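# Place the small round tin into the desk's storage bin

## Task

Get the small round tin inside the storage bin sitting on the desk, wholly within its rim with no part overhanging. The bin must contain nothing besides the tin and have nothing resting on it. The bin must stay upright with nearly all of its footprint still on the desk. The robot must release the tin and back away. The robot must not topple or finish leaning. The result must stand on its own, without the robot holding anything in place.

## Robot and tools

Robot: a TidyBot++ mobile base (0.54 m long, 0.50 m wide, 0.38 m tall) on four driven casters, carrying one seven-joint arm with a two-finger gripper. The shoulder sits 0.12 m ahead of the base centre, 0.68 m off the floor. Cameras: base_camera (fixed on the base, 644x364) and wrist_camera (fisheye on the hand, 644x476, looks along the fingers). The arm starts folded, hand pointing down, wrist up to 0.08 m beyond the base front.

Frames: base frame has its origin on the floor below the base centre, x forward, y left, z up. hand_pose is reported in this frame: the point between the finger pads. Its z axis runs out along the fingers, and the pads close along its y axis. The odometry frame is the base frame as it was at the start. Heading grows to the left, within -3.142..3.142.

execute_actions(actions, cameras): actions is a list holding one action or nothing. An empty list only reports state and images. An action may contain:
- base: exactly one relative move from where the base last measured itself. translate_m is metres, forward positive, -2..2. strafe_m is metres, left positive, -2..2. rotate_rad is radians, counter-clockwise from above positive, -6.3..6.3. These are offsets, not poses.
- joints: one dict for the single arm, absolute targets keyed by name. joint_1_rad through joint_7_rad are in radians; gripper_pos is 0 (open, about 85 mm gap) to 1 (closed). joint_2_rad is limited to ±2.249, joint_4_rad to ±2.579, joint_6_rad to ±2.099. joint_1, 3, 5 and 7 are unlimited but move the short way round, so send turns under half a revolution. joint_1_rad positive turns the arm clockwise seen from above, opposite to rotate_rad. With the hand down, joint_7_rad positive spins it counter-clockwise; at 1.57 the fingers open toward the robot's left and right.
- speeds: optional caps for this action only. translate_m and strafe_m take 0.05..0.5 m/s, rotate_rad takes 0.1..1.57 rad/s. Defaults are the maxima. A base move needing over 8.667 s is refused.
cameras: list of base_camera, wrist_camera or all; omitted means all, [] means none. Any bad key, name or out-of-range number rejects the call with no motion. Joints or base left out may still be driving toward an earlier target.

Arm geometry: with joint_1_rad 0, joint_3_rad 3.14, joint_5_rad 0 (near the start), the arm moves in the base's x-z plane. Tilt from vertical, forward positive: upper arm (0.42 m) = joint_2_rad; forearm (0.31 m) = joint_2_rad - joint_4_rad; hand (0.31 m to the pinch point) = that minus joint_6_rad. Reach ahead of the shoulder is the sum of length x sin(tilt); height above it is the sum of length x cos(tilt). A downward hand reaches at most about 0.94 m high, and only near the base. Closed fingertips stick out about 20 mm beyond the pinch point.

wait(seconds): 0..10 s, no new command, returns the same report as an empty action.
zoom_image(camera, region): enlarges part of the latest full image of base_camera or wrist_camera; region is [x0, y0, x1, y1] in pixels from the top-left, no larger than 504x504.
read_manual(section): gives only licence texts; moves nothing.
finished_scene(scene): closes the current scene by its number after the last command has been held; irreversible, and its reply says whether the goal was met. Ending a reply without a tool call also ends things.

Reading results: the pictures line lists image order. base_status and joint_status describe how each commanded motion ended: done; off_target (resting away from target, maybe still pushing); contact_stop or time_out (target dropped, holding in place); not_followed (targets withheld, may be retried on later actions). A joint command not followed line plus a cause line means a self-collision check blocked the arm; the gripper part still runs. Nothing prevents the arm striking the base. on_its_own lists motion you did not command. Base done only means the wheels turned the commanded amount; slipping or a blocked base can leave it short. base_odometry drifts a few cm and degrees over many moves. base_tilt is in degrees, forward and right positive. motor_effort is percent of maximum, peak in brackets; both are noisy. For the gripper, done at 1 means empty; off_target means something is held. ARM HIT flags a hard hit on the base or arm. Friction leaves joints slightly off even when done; correct by sending last command + (wanted - read). Camera views show the true hand place better than hand_pose. A carried load makes the arm sag; never command a joint to its own reading while holding something. A torque-sensor overload freezes the arm and gripper for 10 s and drops the remaining call, while the base continues. MOTOR HOT warns of heating while holding a load (it continues between calls); an OVER-TEMPERATURE FAULT makes the arm sink, and named keys report limit_stop_at_motor_heat: resend them.

Avoid: driving the base while the arm is caught on something high (tipping risk), shoving with a raised hand, driving the arm into objects, dropping or flinging the tin, hitting or displacing the bin. A loose object may occasionally be nudged by outside forces. Fewer, quicker robot motions are better. Release fully and pull clear before finishing.

Each tool is called as name([rows], argument=value, ...), one row to a line, values as JSON.

## Session

I'll start by looking at the current state.

execute_actions(actions=[])

Scene clock: 0.00 s.
base_odometry: x=+0.000 y=+0.000 heading=+0.000 (m, m, rad; odometry frame)
base_tilt: forward=-0.1 right=+1.2 (deg)
base_status: not commanded
joint_positions: joint_1_rad=+0.049 joint_2_rad=-0.367 joint_3_rad=+3.100 joint_4_rad=-2.505 joint_5_rad=-0.037 joint_6_rad=-0.870 joint_7_rad=+1.573 gripper_pos=+0.000
joint_status: not commanded
motor_effort: joint_1_rad=+1 joint_2_rad=-3 joint_3_rad=+2 joint_4_rad=+16 joint_5_rad=+0 joint_6_rad=+1 joint_7_rad=+0 (%)
hand_pose: x=+0.2744 y=+0.0072 z=+0.5969 quat_wxyz=(-0.007, +0.998, -0.014, +0.067) (m; base frame)
pictures: base_camera, wrist_camera
Images, in order (width x height): base_camera 644x364, wrist_camera 644x476.

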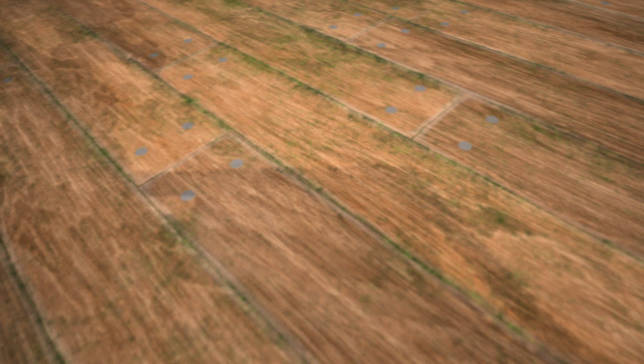

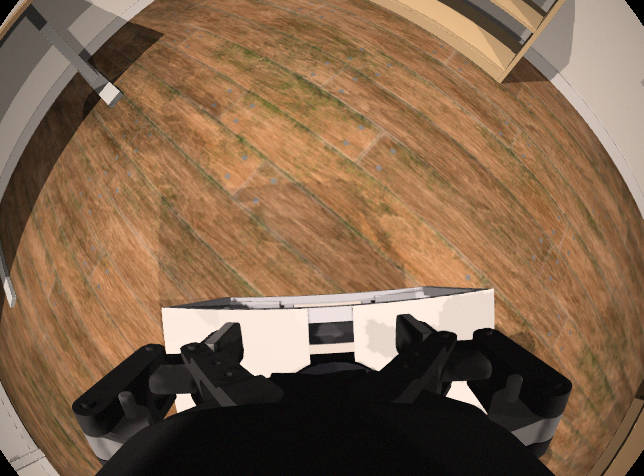

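execute_actions([
  {"base": {"rotate_rad": 1.1}, "joints": {"joint_1_rad": 0.0, "joint_4_rad": -1.6, "joint_3_rad": 3.14, "joint_5_rad": 0.0}},
])

Scene clock: 4.60 s.
base_odometry: x=+0.000 y=+0.000 heading=+1.100 (m, m, rad; odometry frame)
base_tilt: forward=-0.2 right=+1.2 (deg)
base_status: done
joint_positions: joint_1_rad=+0.023 joint_2_rad=-0.367 joint_3_rad=+3.113 joint_4_rad=-1.610 joint_5_rad=-0.037 joint_6_rad=-0.870 joint_7_rad=+1.573 gripper_pos=+0.000
joint_status: all done
motor_effort: joint_1_rad=+0(0) joint_2_rad=-9(10) joint_3_rad=+2(2) joint_4_rad=+23(23) joint_5_rad=+0(0) joint_6_rad=+6(6) joint_7_rad=+0(0) (%)
hand_pose: x=+0.5321 y=+0.0150 z=+1.0148 quat_wxyz=(-0.014, +0.871, +0.002, +0.492) (m; base frame)
pictures: base_camera, wrist_camera
Images, in order (width x height): base_camera 644x364, wrist_camera 644x476.

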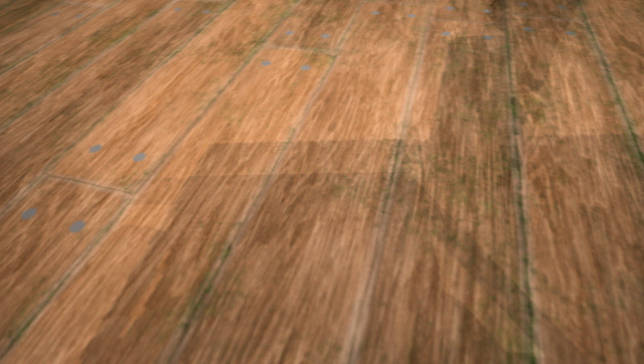

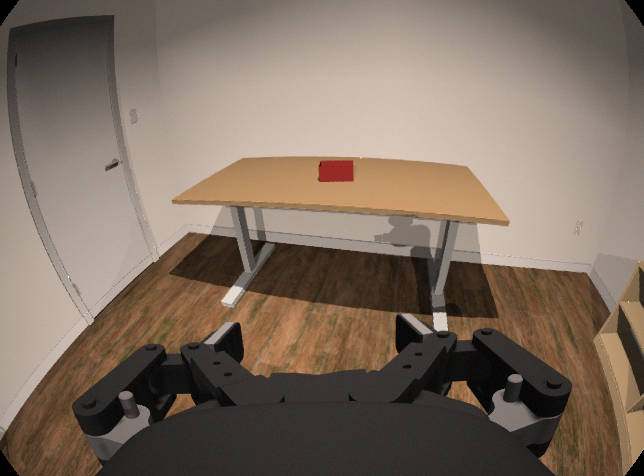

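zoom_image(camera="wrist_camera", region=[270, 130, 410, 210])

execute_actions([
  {"joints": {"joint_1_rad": 1.6}},
], cameras=["wrist_camera"])

Region (270, 130, 410, 210) of wrist_camera's 644x476 image, scaled by 3.600; it fills the top 288 rows of this view, and the rest is white.

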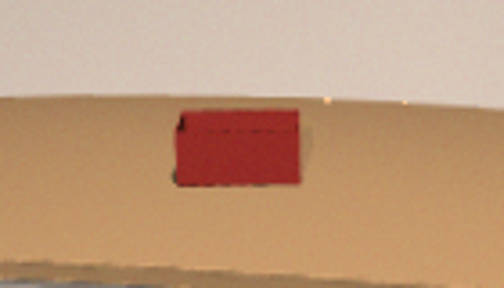

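Scene clock: 8.20 s.
base_odometry: x=+0.000 y=+0.000 heading=+1.100 (m, m, rad; odometry frame)
base_tilt: forward=-0.2 right=+1.2 (deg)
base_status: not commanded
joint_positions: joint_1_rad=+1.577 joint_2_rad=-0.367 joint_3_rad=+3.117 joint_4_rad=-1.610 joint_5_rad=-0.037 joint_6_rad=-0.870 joint_7_rad=+1.573 gripper_pos=+0.000
joint_status: all done
motor_effort: joint_1_rad=+1(0) joint_2_rad=-9(9) joint_3_rad=+2(3) joint_4_rad=+23(23) joint_5_rad=+1(1) joint_6_rad=+6(6) joint_7_rad=+0(0) (%)
hand_pose: x=+0.1385 y=-0.4129 z=+1.0149 quat_wxyz=(+0.335, +0.620, -0.611, +0.360) (m; base frame)
pictures: wrist_camera
Images, in order (width x height): wrist_camera 644x476.

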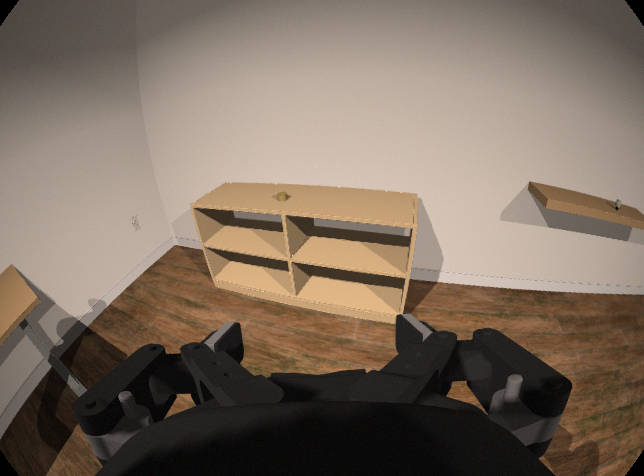

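zoom_image(camera="wrist_camera", region=[240, 170, 330, 230])

zoom_image(camera="wrist_camera", region=[554, 170, 644, 240])

Region (240, 170, 330, 230) of wrist_camera's 644x476 image, scaled by 5.600.

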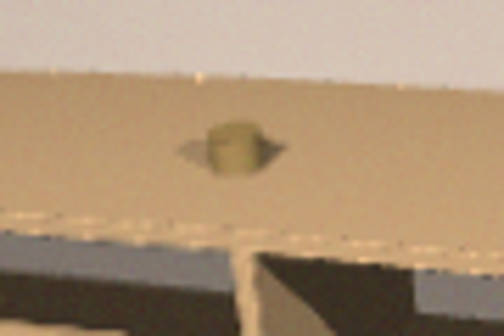

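Region (554, 170, 644, 240) of wrist_camera's 644x476 image, scaled by 5.600.

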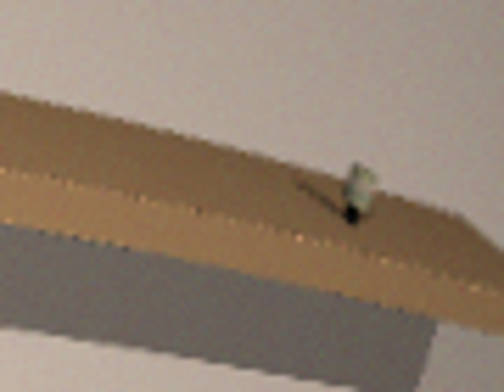

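execute_actions([
  {"base": {"rotate_rad": -1.45}, "joints": {"joint_1_rad": 2.05}},
])

Scene clock: 14.60 s.
base_odometry: x=+0.000 y=+0.000 heading=-0.350 (m, m, rad; odometry frame)
base_tilt: forward=-0.2 right=+1.2 (deg)
base_status: done
joint_positions: joint_1_rad=+2.029 joint_2_rad=-0.367 joint_3_rad=+3.122 joint_4_rad=-1.610 joint_5_rad=-0.037 joint_6_rad=-0.870 joint_7_rad=+1.573 gripper_pos=+0.000
joint_status: all done
motor_effort: joint_1_rad=+0(1) joint_2_rad=-9(11) joint_3_rad=+2(3) joint_4_rad=+22(23) joint_5_rad=+1(0) joint_6_rad=+6(7) joint_7_rad=+0(0) (%)
hand_pose: x=-0.0460 y=-0.3790 z=+1.0149 quat_wxyz=(+0.408, +0.466, -0.736, +0.275) (m; base frame)
pictures: base_camera, wrist_camera
Images, in order (width x height): base_camera 644x364, wrist_camera 644x476.

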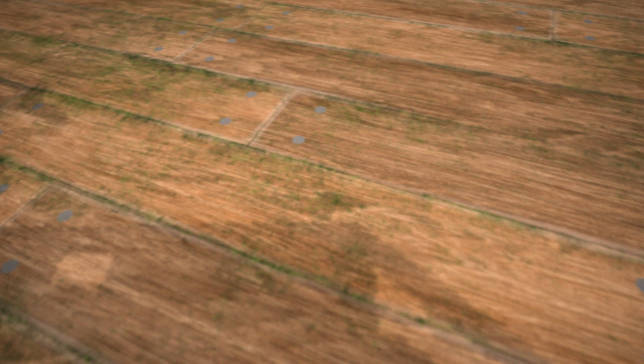

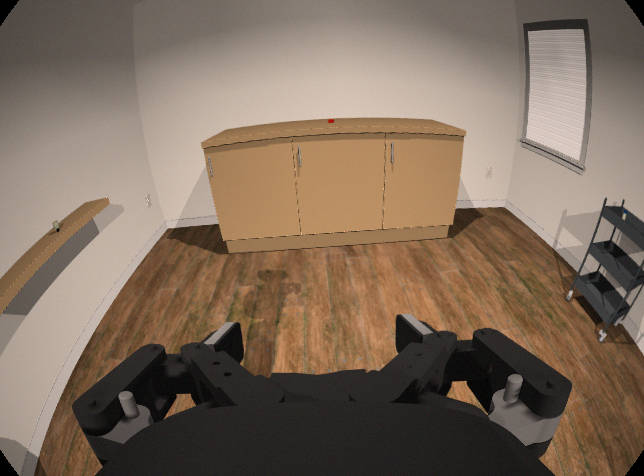

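zoom_image(camera="wrist_camera", region=[300, 100, 370, 145])

zoom_image(camera="wrist_camera", region=[554, 180, 644, 350])

zoom_image(camera="wrist_camera", region=[20, 195, 110, 265])

Region (300, 100, 370, 145) of wrist_camera's 644x476 image, scaled by 7.200; it fills the top 324 rows of this view, and the rest is white.

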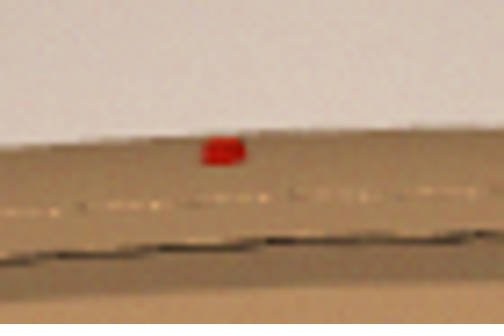

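Region (554, 180, 644, 350) of wrist_camera's 644x476 image, scaled by 2.965; it fills the left 267 columns of this view, and the rest is white.

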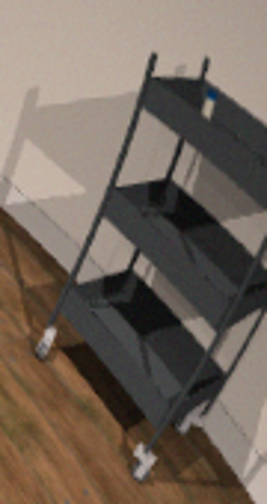

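Region (20, 195, 110, 265) of wrist_camera's 644x476 image, scaled by 5.600.

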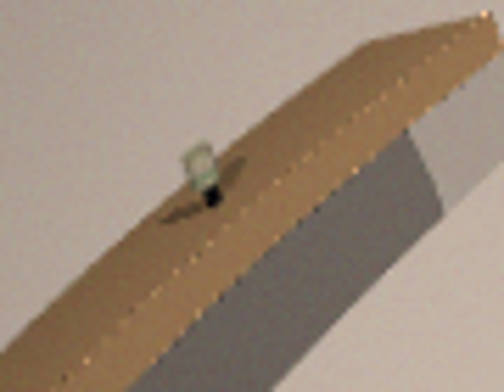

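execute_actions([
  {"base": {"translate_m": 0.75}, "joints": {"joint_1_rad": -0.25, "joint_6_rad": -1.1}},
])

Scene clock: 39.53 s.
base_odometry: x=+0.704 y=-0.258 heading=-0.350 (m, m, rad; odometry frame)
base_tilt: forward=-0.1 right=+1.2 (deg)
base_status: done
joint_positions: joint_1_rad=-0.227 joint_2_rad=-0.367 joint_3_rad=+3.124 joint_4_rad=-1.610 joint_5_rad=-0.036 joint_6_rad=-1.078 joint_7_rad=+1.573 gripper_pos=+0.000
joint_status: all done
motor_effort: joint_1_rad=+0(0) joint_2_rad=-8(11) joint_3_rad=+1(2) joint_4_rad=+22(22) joint_5_rad=+1(1) joint_6_rad=+5(6) joint_7_rad=+0(0) (%)
hand_pose: x=+0.4789 y=+0.1031 z=+0.9633 quat_wxyz=(-0.063, +0.910, +0.112, +0.394) (m; base frame)
pictures: base_camera, wrist_camera
Images, in order (width x height): base_camera 644x364, wrist_camera 644x476.

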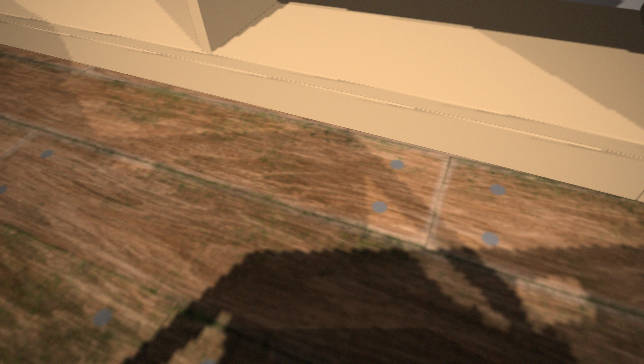

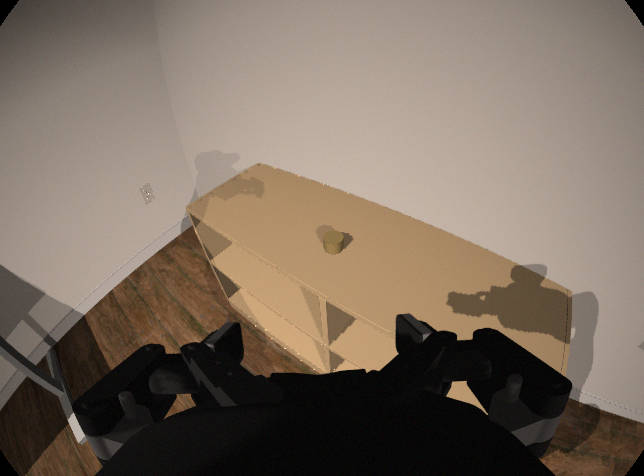

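zoom_image(camera="wrist_camera", region=[295, 215, 375, 275])

Region (295, 215, 375, 275) of wrist_camera's 644x476 image, scaled by 6.300; it fills the top 378 rows of this view, and the rest is white.

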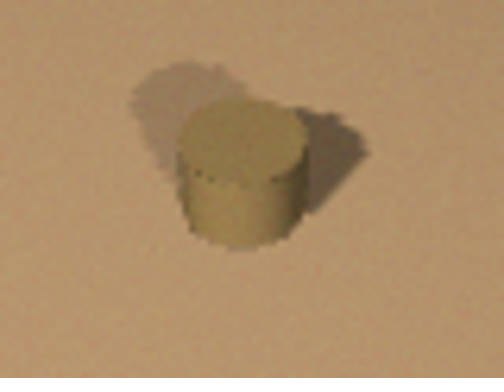

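execute_actions([
  {"base": {"translate_m": 0.24}, "joints": {"joint_1_rad": -0.365, "joint_2_rad": 0.75, "joint_3_rad": 3.16, "joint_4_rad": -0.695, "joint_5_rad": 0.03, "joint_6_rad": -1.715}},
])

Scene clock: 52.47 s.
base_odometry: x=+0.930 y=-0.340 heading=-0.351 (m, m, rad; odometry frame)
base_tilt: forward=-0.2 right=+1.2 (deg)
base_status: done
joint_positions: joint_1_rad=-0.340 joint_2_rad=+0.737 joint_3_rad=+3.132 joint_4_rad=-0.711 joint_5_rad=-0.014 joint_6_rad=-1.693 joint_7_rad=+1.573 gripper_pos=+0.000
joint_status: all done
motor_effort: joint_1_rad=+0(0) joint_2_rad=-46(49) joint_3_rad=+1(2) joint_4_rad=+18(22) joint_5_rad=+1(1) joint_6_rad=-1(6) joint_7_rad=+0(0) (%)
hand_pose: x=+0.6764 y=+0.2077 z=+0.7206 quat_wxyz=(-0.010, +0.985, +0.175, -0.002) (m; base frame)
pictures: base_camera, wrist_camera
Images, in order (width x height): base_camera 644x364, wrist_camera 644x476.

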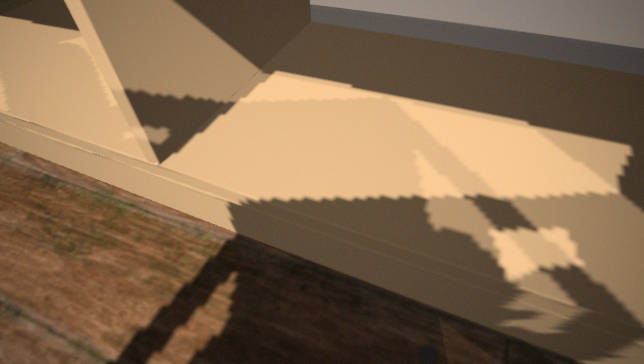

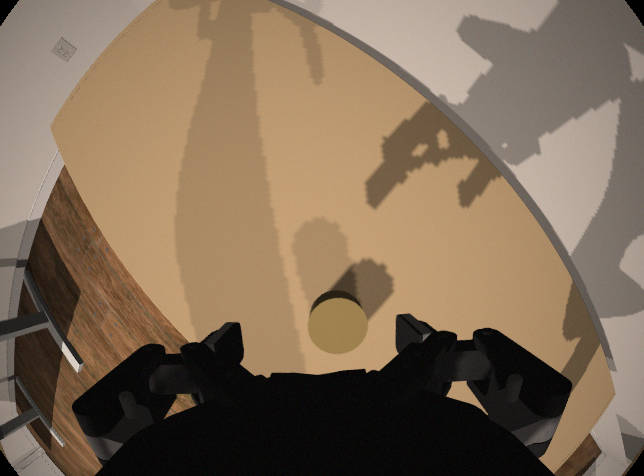

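zoom_image(camera="wrist_camera", region=[210, 260, 450, 400])

Region (210, 260, 450, 400) of wrist_camera's 644x476 image, scaled by 2.100; it fills the top 294 rows of this view, and the rest is white.

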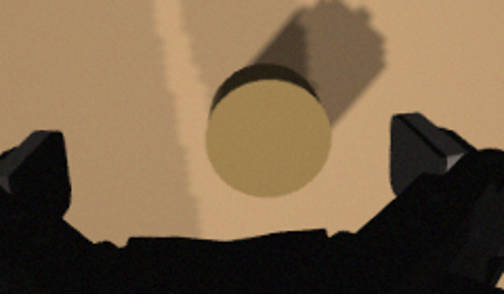

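execute_actions([
  {"joints": {"joint_1_rad": -0.29, "joint_2_rad": 0.673, "joint_4_rad": -1.077, "joint_6_rad": -1.37}},
], cameras=["wrist_camera"])

Scene clock: 65.83 s.
base_odometry: x=+0.930 y=-0.340 heading=-0.351 (m, m, rad; odometry frame)
base_tilt: forward=-0.2 right=+1.2 (deg)
base_status: not commanded
joint_positions: joint_1_rad=-0.312 joint_2_rad=+0.696 joint_3_rad=+3.133 joint_4_rad=-1.065 joint_5_rad=-0.013 joint_6_rad=-1.391 joint_7_rad=+1.573 gripper_pos=+0.000
joint_status: all done
motor_effort: joint_1_rad=+1(1) joint_2_rad=-45(47) joint_3_rad=+1(0) joint_4_rad=+18(18) joint_5_rad=+1(1) joint_6_rad=-1(0) joint_7_rad=+0(0) (%)
hand_pose: x=+0.6635 y=+0.1856 z=+0.6339 quat_wxyz=(-0.008, +0.987, +0.159, -0.007) (m; base frame)
pictures: wrist_camera
Images, in order (width x height): wrist_camera 644x476.

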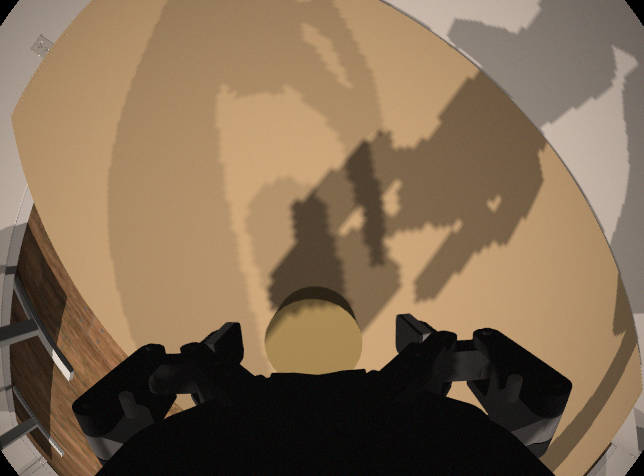

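zoom_image(camera="wrist_camera", region=[200, 250, 460, 400])

Region (200, 250, 460, 400) of wrist_camera's 644x476 image, scaled by 1.938; it fills the top 291 rows of this view, and the rest is white.

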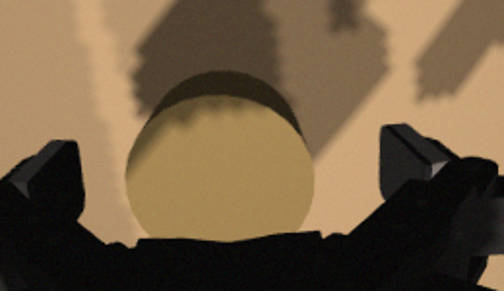

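execute_actions([
  {"joints": {"joint_2_rad": 0.724, "joint_6_rad": -1.35, "gripper_pos": 0.25}},
], cameras=["wrist_camera"])

Scene clock: 76.20 s.
base_odometry: x=+0.930 y=-0.340 heading=-0.351 (m, m, rad; odometry frame)
base_tilt: forward=-0.2 right=+1.2 (deg)
base_status: not commanded
joint_positions: joint_1_rad=-0.312 joint_2_rad=+0.711 joint_3_rad=+3.133 joint_4_rad=-1.065 joint_5_rad=-0.013 joint_6_rad=-1.371 joint_7_rad=+1.573 gripper_pos=+0.250
joint_status: all done
motor_effort: joint_1_rad=+0(1) joint_2_rad=-46(47) joint_3_rad=+0(1) joint_4_rad=+18(18) joint_5_rad=+1(0) joint_6_rad=-1(0) joint_7_rad=+0(0) (%)
hand_pose: x=+0.6686 y=+0.1873 z=+0.6253 quat_wxyz=(-0.009, +0.987, +0.159, -0.004) (m; base frame)
pictures: wrist_camera
Images, in order (width x height): wrist_camera 644x476.

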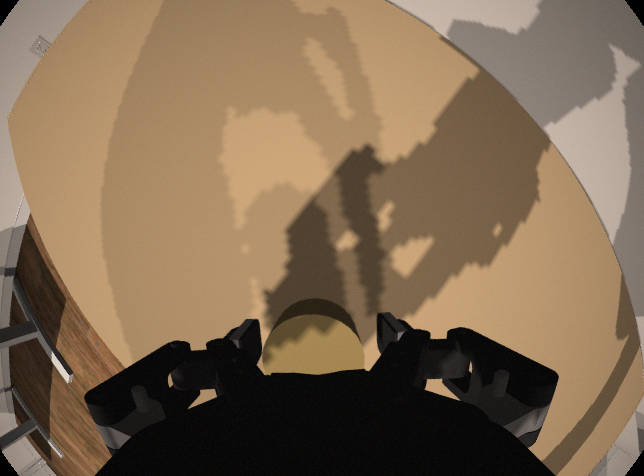

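execute_actions([
  {"joints": {"gripper_pos": 1.0}},
], cameras=["wrist_camera"])

Scene clock: 77.87 s.
base_odometry: x=+0.930 y=-0.340 heading=-0.351 (m, m, rad; odometry frame)
base_tilt: forward=-0.1 right=+1.2 (deg)
base_status: not commanded
joint_positions: joint_1_rad=-0.312 joint_2_rad=+0.710 joint_3_rad=+3.133 joint_4_rad=-1.065 joint_5_rad=-0.013 joint_6_rad=-1.370 joint_7_rad=+1.573 gripper_pos=+0.481
joint_status: gripper_pos off_target (ended at +0.481, target +1.000)
motor_effort: joint_1_rad=+1(0) joint_2_rad=-42(46) joint_3_rad=+1(0) joint_4_rad=+16(18) joint_5_rad=+0(0) joint_6_rad=-1(0) joint_7_rad=+0(0) (%)
hand_pose: x=+0.6688 y=+0.1873 z=+0.6261 quat_wxyz=(-0.009, +0.987, +0.159, -0.003) (m; base frame)
pictures: wrist_camera
Images, in order (width x height): wrist_camera 644x476.

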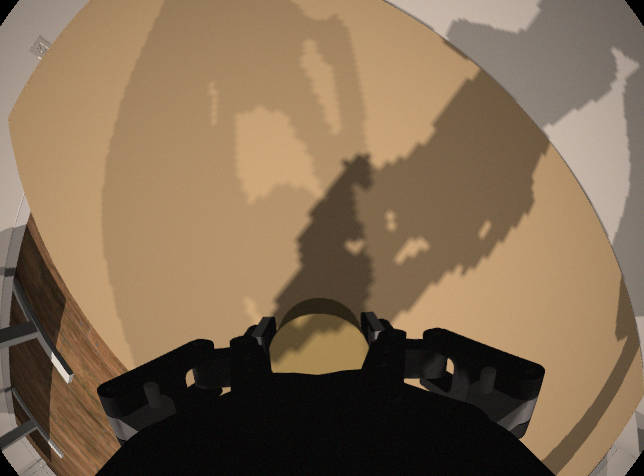

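execute_actions([
  {"base": {"rotate_rad": 0.72}, "joints": {"joint_1_rad": -0.65, "joint_2_rad": 0.1, "gripper_pos": 1.0}, "speeds": {"rotate_rad": 0.8}},
])

Scene clock: 105.00 s.
base_odometry: x=+0.930 y=-0.340 heading=+0.369 (m, m, rad; odometry frame)
base_tilt: forward=-0.2 right=+1.2 (deg)
base_status: done
joint_positions: joint_1_rad=-0.628 joint_2_rad=+0.103 joint_3_rad=+3.150 joint_4_rad=-1.070 joint_5_rad=-0.004 joint_6_rad=-1.363 joint_7_rad=+1.573 gripper_pos=+0.481
joint_status: gripper_pos off_target (ended at +0.481, target +1.000); the others done
motor_effort: joint_1_rad=+1(7) joint_2_rad=-26(50) joint_3_rad=+1(6) joint_4_rad=+20(21) joint_5_rad=+0(2) joint_6_rad=+4(4) joint_7_rad=+0(0) (%)
hand_pose: x=+0.5328 y=+0.2986 z=+0.9659 quat_wxyz=(-0.092, +0.909, +0.292, +0.283) (m; base frame)
pictures: base_camera, wrist_camera
Images, in order (width x height): base_camera 644x364, wrist_camera 644x476.

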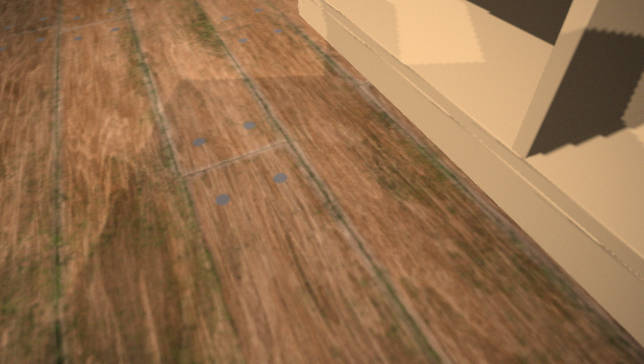

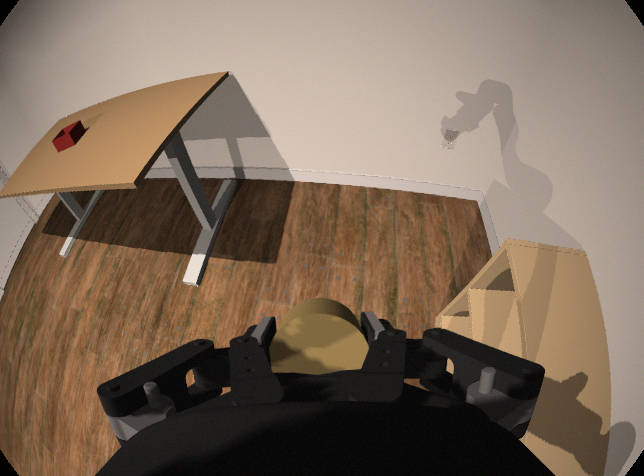

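zoom_image(camera="wrist_camera", region=[0, 60, 250, 300])

Region (0, 60, 250, 300) of wrist_camera's 644x476 image, scaled by 2.016; it fills the top 484 rows of this view, and the rest is white.

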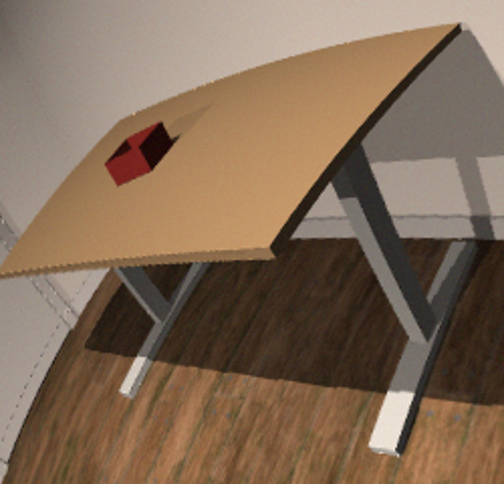

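execute_actions([
  {"base": {"strafe_m": 1.5}, "joints": {"joint_1_rad": -0.457, "joint_2_rad": 0.335, "joint_4_rad": -0.865, "joint_6_rad": -1.955, "joint_7_rad": 1.79, "gripper_pos": 1.0}},
])

Scene clock: 117.93 s.
base_odometry: x=+0.387 y=+1.058 heading=+0.370 (m, m, rad; odometry frame)
base_tilt: forward=-0.2 right=+1.2 (deg)
base_status: done
joint_positions: joint_1_rad=-0.469 joint_2_rad=+0.325 joint_3_rad=+3.150 joint_4_rad=-0.881 joint_5_rad=-0.004 joint_6_rad=-1.939 joint_7_rad=+1.768 gripper_pos=+0.481
joint_status: gripper_pos off_target (ended at +0.481, target +1.000); the others done
motor_effort: joint_1_rad=+0(1) joint_2_rad=-31(33) joint_3_rad=+2(1) joint_4_rad=+17(20) joint_5_rad=+1(1) joint_6_rad=-1(5) joint_7_rad=+0(1) (%)
hand_pose: x=+0.5003 y=+0.1926 z=+0.8812 quat_wxyz=(+0.000, +0.946, +0.324, -0.002) (m; base frame)
pictures: base_camera, wrist_camera
Images, in order (width x height): base_camera 644x364, wrist_camera 644x476.

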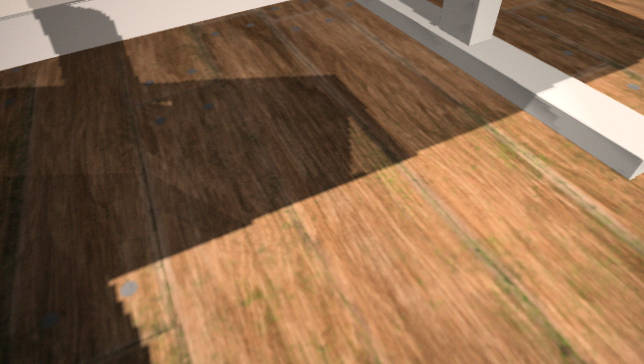

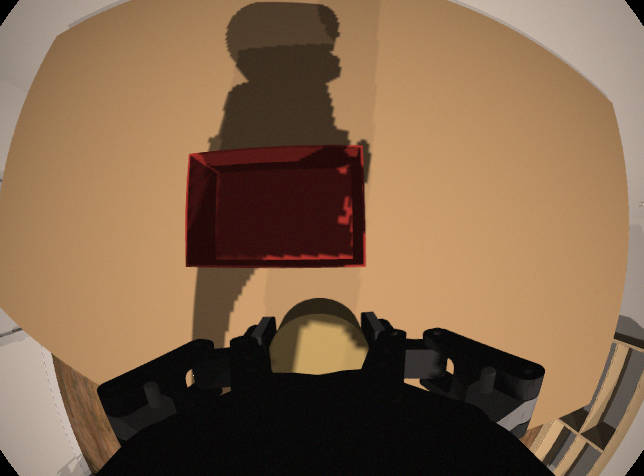

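zoom_image(camera="wrist_camera", region=[170, 130, 390, 290])

Region (170, 130, 390, 290) of wrist_camera's 644x476 image, scaled by 2.291; it fills the top 367 rows of this view, and the rest is white.

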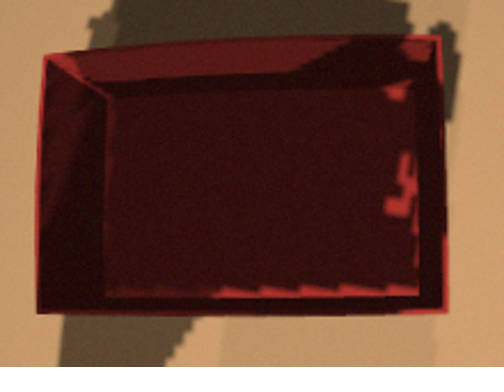

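execute_actions([
  {"joints": {"joint_1_rad": -0.599, "joint_2_rad": 0.531, "joint_4_rad": -0.73, "joint_6_rad": -1.855, "joint_7_rad": 1.604, "gripper_pos": 1.0}},
], cameras=["wrist_camera"])

Scene clock: 129.10 s.
base_odometry: x=+0.387 y=+1.058 heading=+0.370 (m, m, rad; odometry frame)
base_tilt: forward=-0.2 right=+1.2 (deg)
base_status: not commanded
joint_positions: joint_1_rad=-0.583 joint_2_rad=+0.531 joint_3_rad=+3.150 joint_4_rad=-0.745 joint_5_rad=-0.004 joint_6_rad=-1.873 joint_7_rad=+1.626 gripper_pos=+0.481
joint_status: gripper_pos off_target (ended at +0.481, target +1.000); the others done
motor_effort: joint_1_rad=+0(1) joint_2_rad=-39(44) joint_3_rad=+2(0) joint_4_rad=+17(19) joint_5_rad=+0(0) joint_6_rad=-1(0) joint_7_rad=+0(0) (%)
hand_pose: x=+0.5464 y=+0.2813 z=+0.8243 quat_wxyz=(+0.001, +0.950, +0.311, -0.004) (m; base frame)
pictures: wrist_camera
Images, in order (width x height): wrist_camera 644x476.

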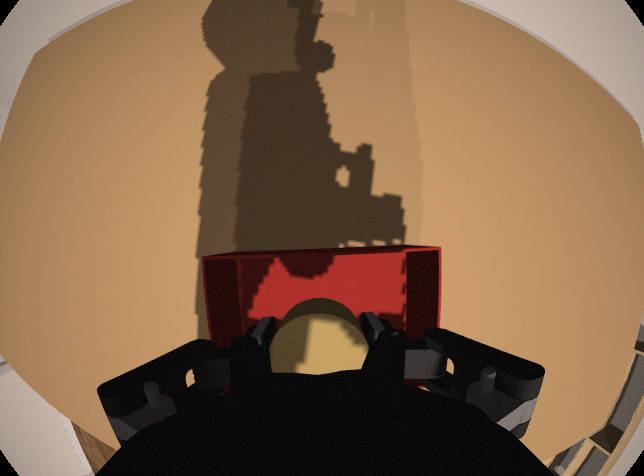

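zoom_image(camera="wrist_camera", region=[180, 230, 460, 400])

Region (180, 230, 460, 400) of wrist_camera's 644x476 image, scaled by 1.800; it fills the top 306 rows of this view, and the rest is white.

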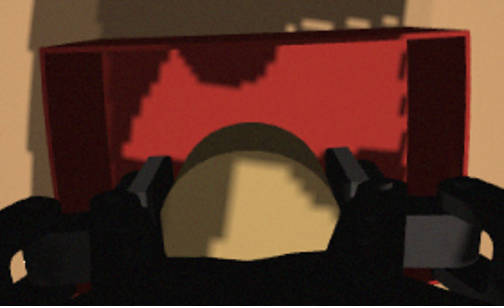

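execute_actions([
  {"joints": {"joint_1_rad": -0.556, "joint_2_rad": 0.468, "joint_4_rad": -1.086, "joint_6_rad": -1.559, "gripper_pos": 1.0}},
], cameras=["wrist_camera"])

Scene clock: 137.53 s.
base_odometry: x=+0.387 y=+1.058 heading=+0.370 (m, m, rad; odometry frame)
base_tilt: forward=-0.2 right=+1.2 (deg)
base_status: not commanded
joint_positions: joint_1_rad=-0.581 joint_2_rad=+0.492 joint_3_rad=+3.150 joint_4_rad=-1.075 joint_5_rad=-0.004 joint_6_rad=-1.580 joint_7_rad=+1.626 gripper_pos=+0.481
joint_status: gripper_pos off_target (ended at +0.481, target +1.000); the others done
motor_effort: joint_1_rad=+1(0) joint_2_rad=-39(40) joint_3_rad=+0(1) joint_4_rad=+18(19) joint_5_rad=+0(0) joint_6_rad=-1(1) joint_7_rad=-1(0) (%)
hand_pose: x=+0.5474 y=+0.2799 z=+0.7423 quat_wxyz=(+0.001, +0.951, +0.309, -0.003) (m; base frame)
pictures: wrist_camera
Images, in order (width x height): wrist_camera 644x476.

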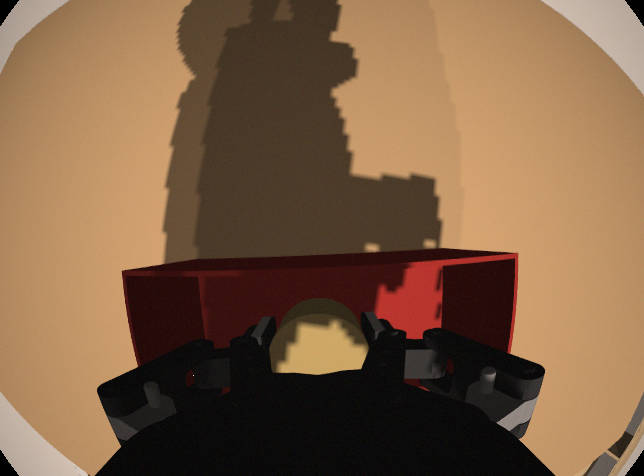

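execute_actions([
  {"joints": {"gripper_pos": 0.35}},
], cameras=["wrist_camera"])

Scene clock: 141.23 s.
base_odometry: x=+0.387 y=+1.058 heading=+0.370 (m, m, rad; odometry frame)
base_tilt: forward=-0.2 right=+1.2 (deg)
base_status: not commanded
joint_positions: joint_1_rad=-0.581 joint_2_rad=+0.492 joint_3_rad=+3.150 joint_4_rad=-1.075 joint_5_rad=-0.004 joint_6_rad=-1.580 joint_7_rad=+1.626 gripper_pos=+0.350
joint_status: all done
motor_effort: joint_1_rad=+0(0) joint_2_rad=-39(39) joint_3_rad=+1(1) joint_4_rad=+18(19) joint_5_rad=+0(1) joint_6_rad=-1(1) joint_7_rad=+0(0) (%)
hand_pose: x=+0.5474 y=+0.2799 z=+0.7423 quat_wxyz=(+0.001, +0.951, +0.309, -0.003) (m; base frame)
pictures: wrist_camera
Images, in order (width x height): wrist_camera 644x476.

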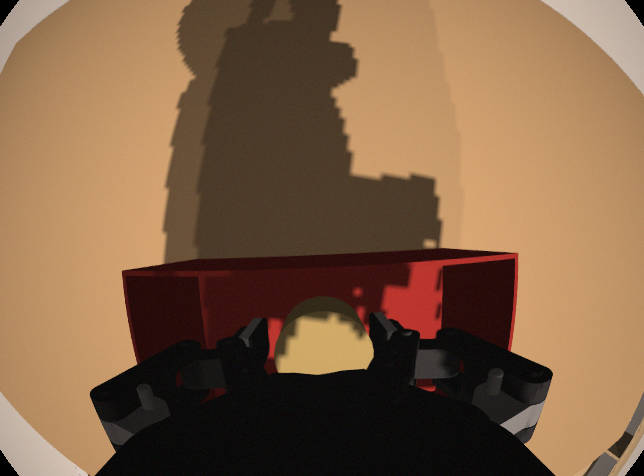

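execute_actions([
  {"joints": {"joint_2_rad": -0.3}},
], cameras=["wrist_camera"])

Scene clock: 145.90 s.
base_odometry: x=+0.387 y=+1.058 heading=+0.370 (m, m, rad; odometry frame)
base_tilt: forward=-0.2 right=+1.2 (deg)
base_status: not commanded
joint_positions: joint_1_rad=-0.581 joint_2_rad=-0.293 joint_3_rad=+3.150 joint_4_rad=-1.076 joint_5_rad=-0.004 joint_6_rad=-1.578 joint_7_rad=+1.626 gripper_pos=+0.350
joint_status: all done
motor_effort: joint_1_rad=+0(0) joint_2_rad=-7(41) joint_3_rad=+2(1) joint_4_rad=+17(19) joint_5_rad=+0(1) joint_6_rad=+5(5) joint_7_rad=+0(0) (%)
hand_pose: x=+0.3867 y=+0.1744 z=+1.0864 quat_wxyz=(-0.100, +0.879, +0.286, +0.367) (m; base frame)
pictures: wrist_camera
Images, in order (width x height): wrist_camera 644x476.

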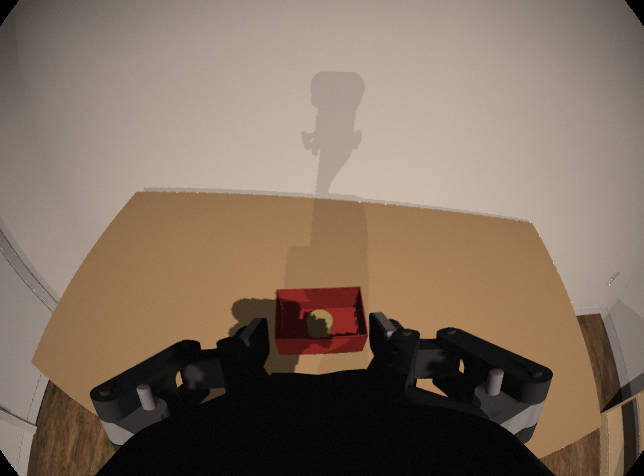

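execute_actions([
  {"base": {"translate_m": -0.3}},
], cameras=["wrist_camera"])

Scene clock: 149.03 s.
base_odometry: x=+0.107 y=+0.950 heading=+0.370 (m, m, rad; odometry frame)
base_tilt: forward=-0.2 right=+1.1 (deg)
base_status: done
joint_positions: joint_1_rad=-0.580 joint_2_rad=-0.300 joint_3_rad=+3.150 joint_4_rad=-1.076 joint_5_rad=-0.004 joint_6_rad=-1.578 joint_7_rad=+1.626 gripper_pos=+0.350
joint_status: not commanded
motor_effort: joint_1_rad=+1(0) joint_2_rad=-6(12) joint_3_rad=+2(2) joint_4_rad=+16(18) joint_5_rad=+1(1) joint_6_rad=+5(6) joint_7_rad=+0(0) (%)
hand_pose: x=+0.3845 y=+0.1726 z=+1.0886 quat_wxyz=(-0.101, +0.878, +0.285, +0.370) (m; base frame)
pictures: wrist_camera
Images, in order (width x height): wrist_camera 644x476.

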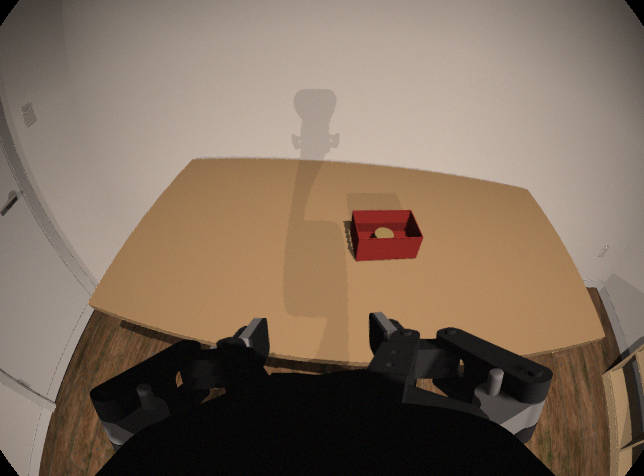

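finished_scene(scene=1)

The scene is finished: the task was done.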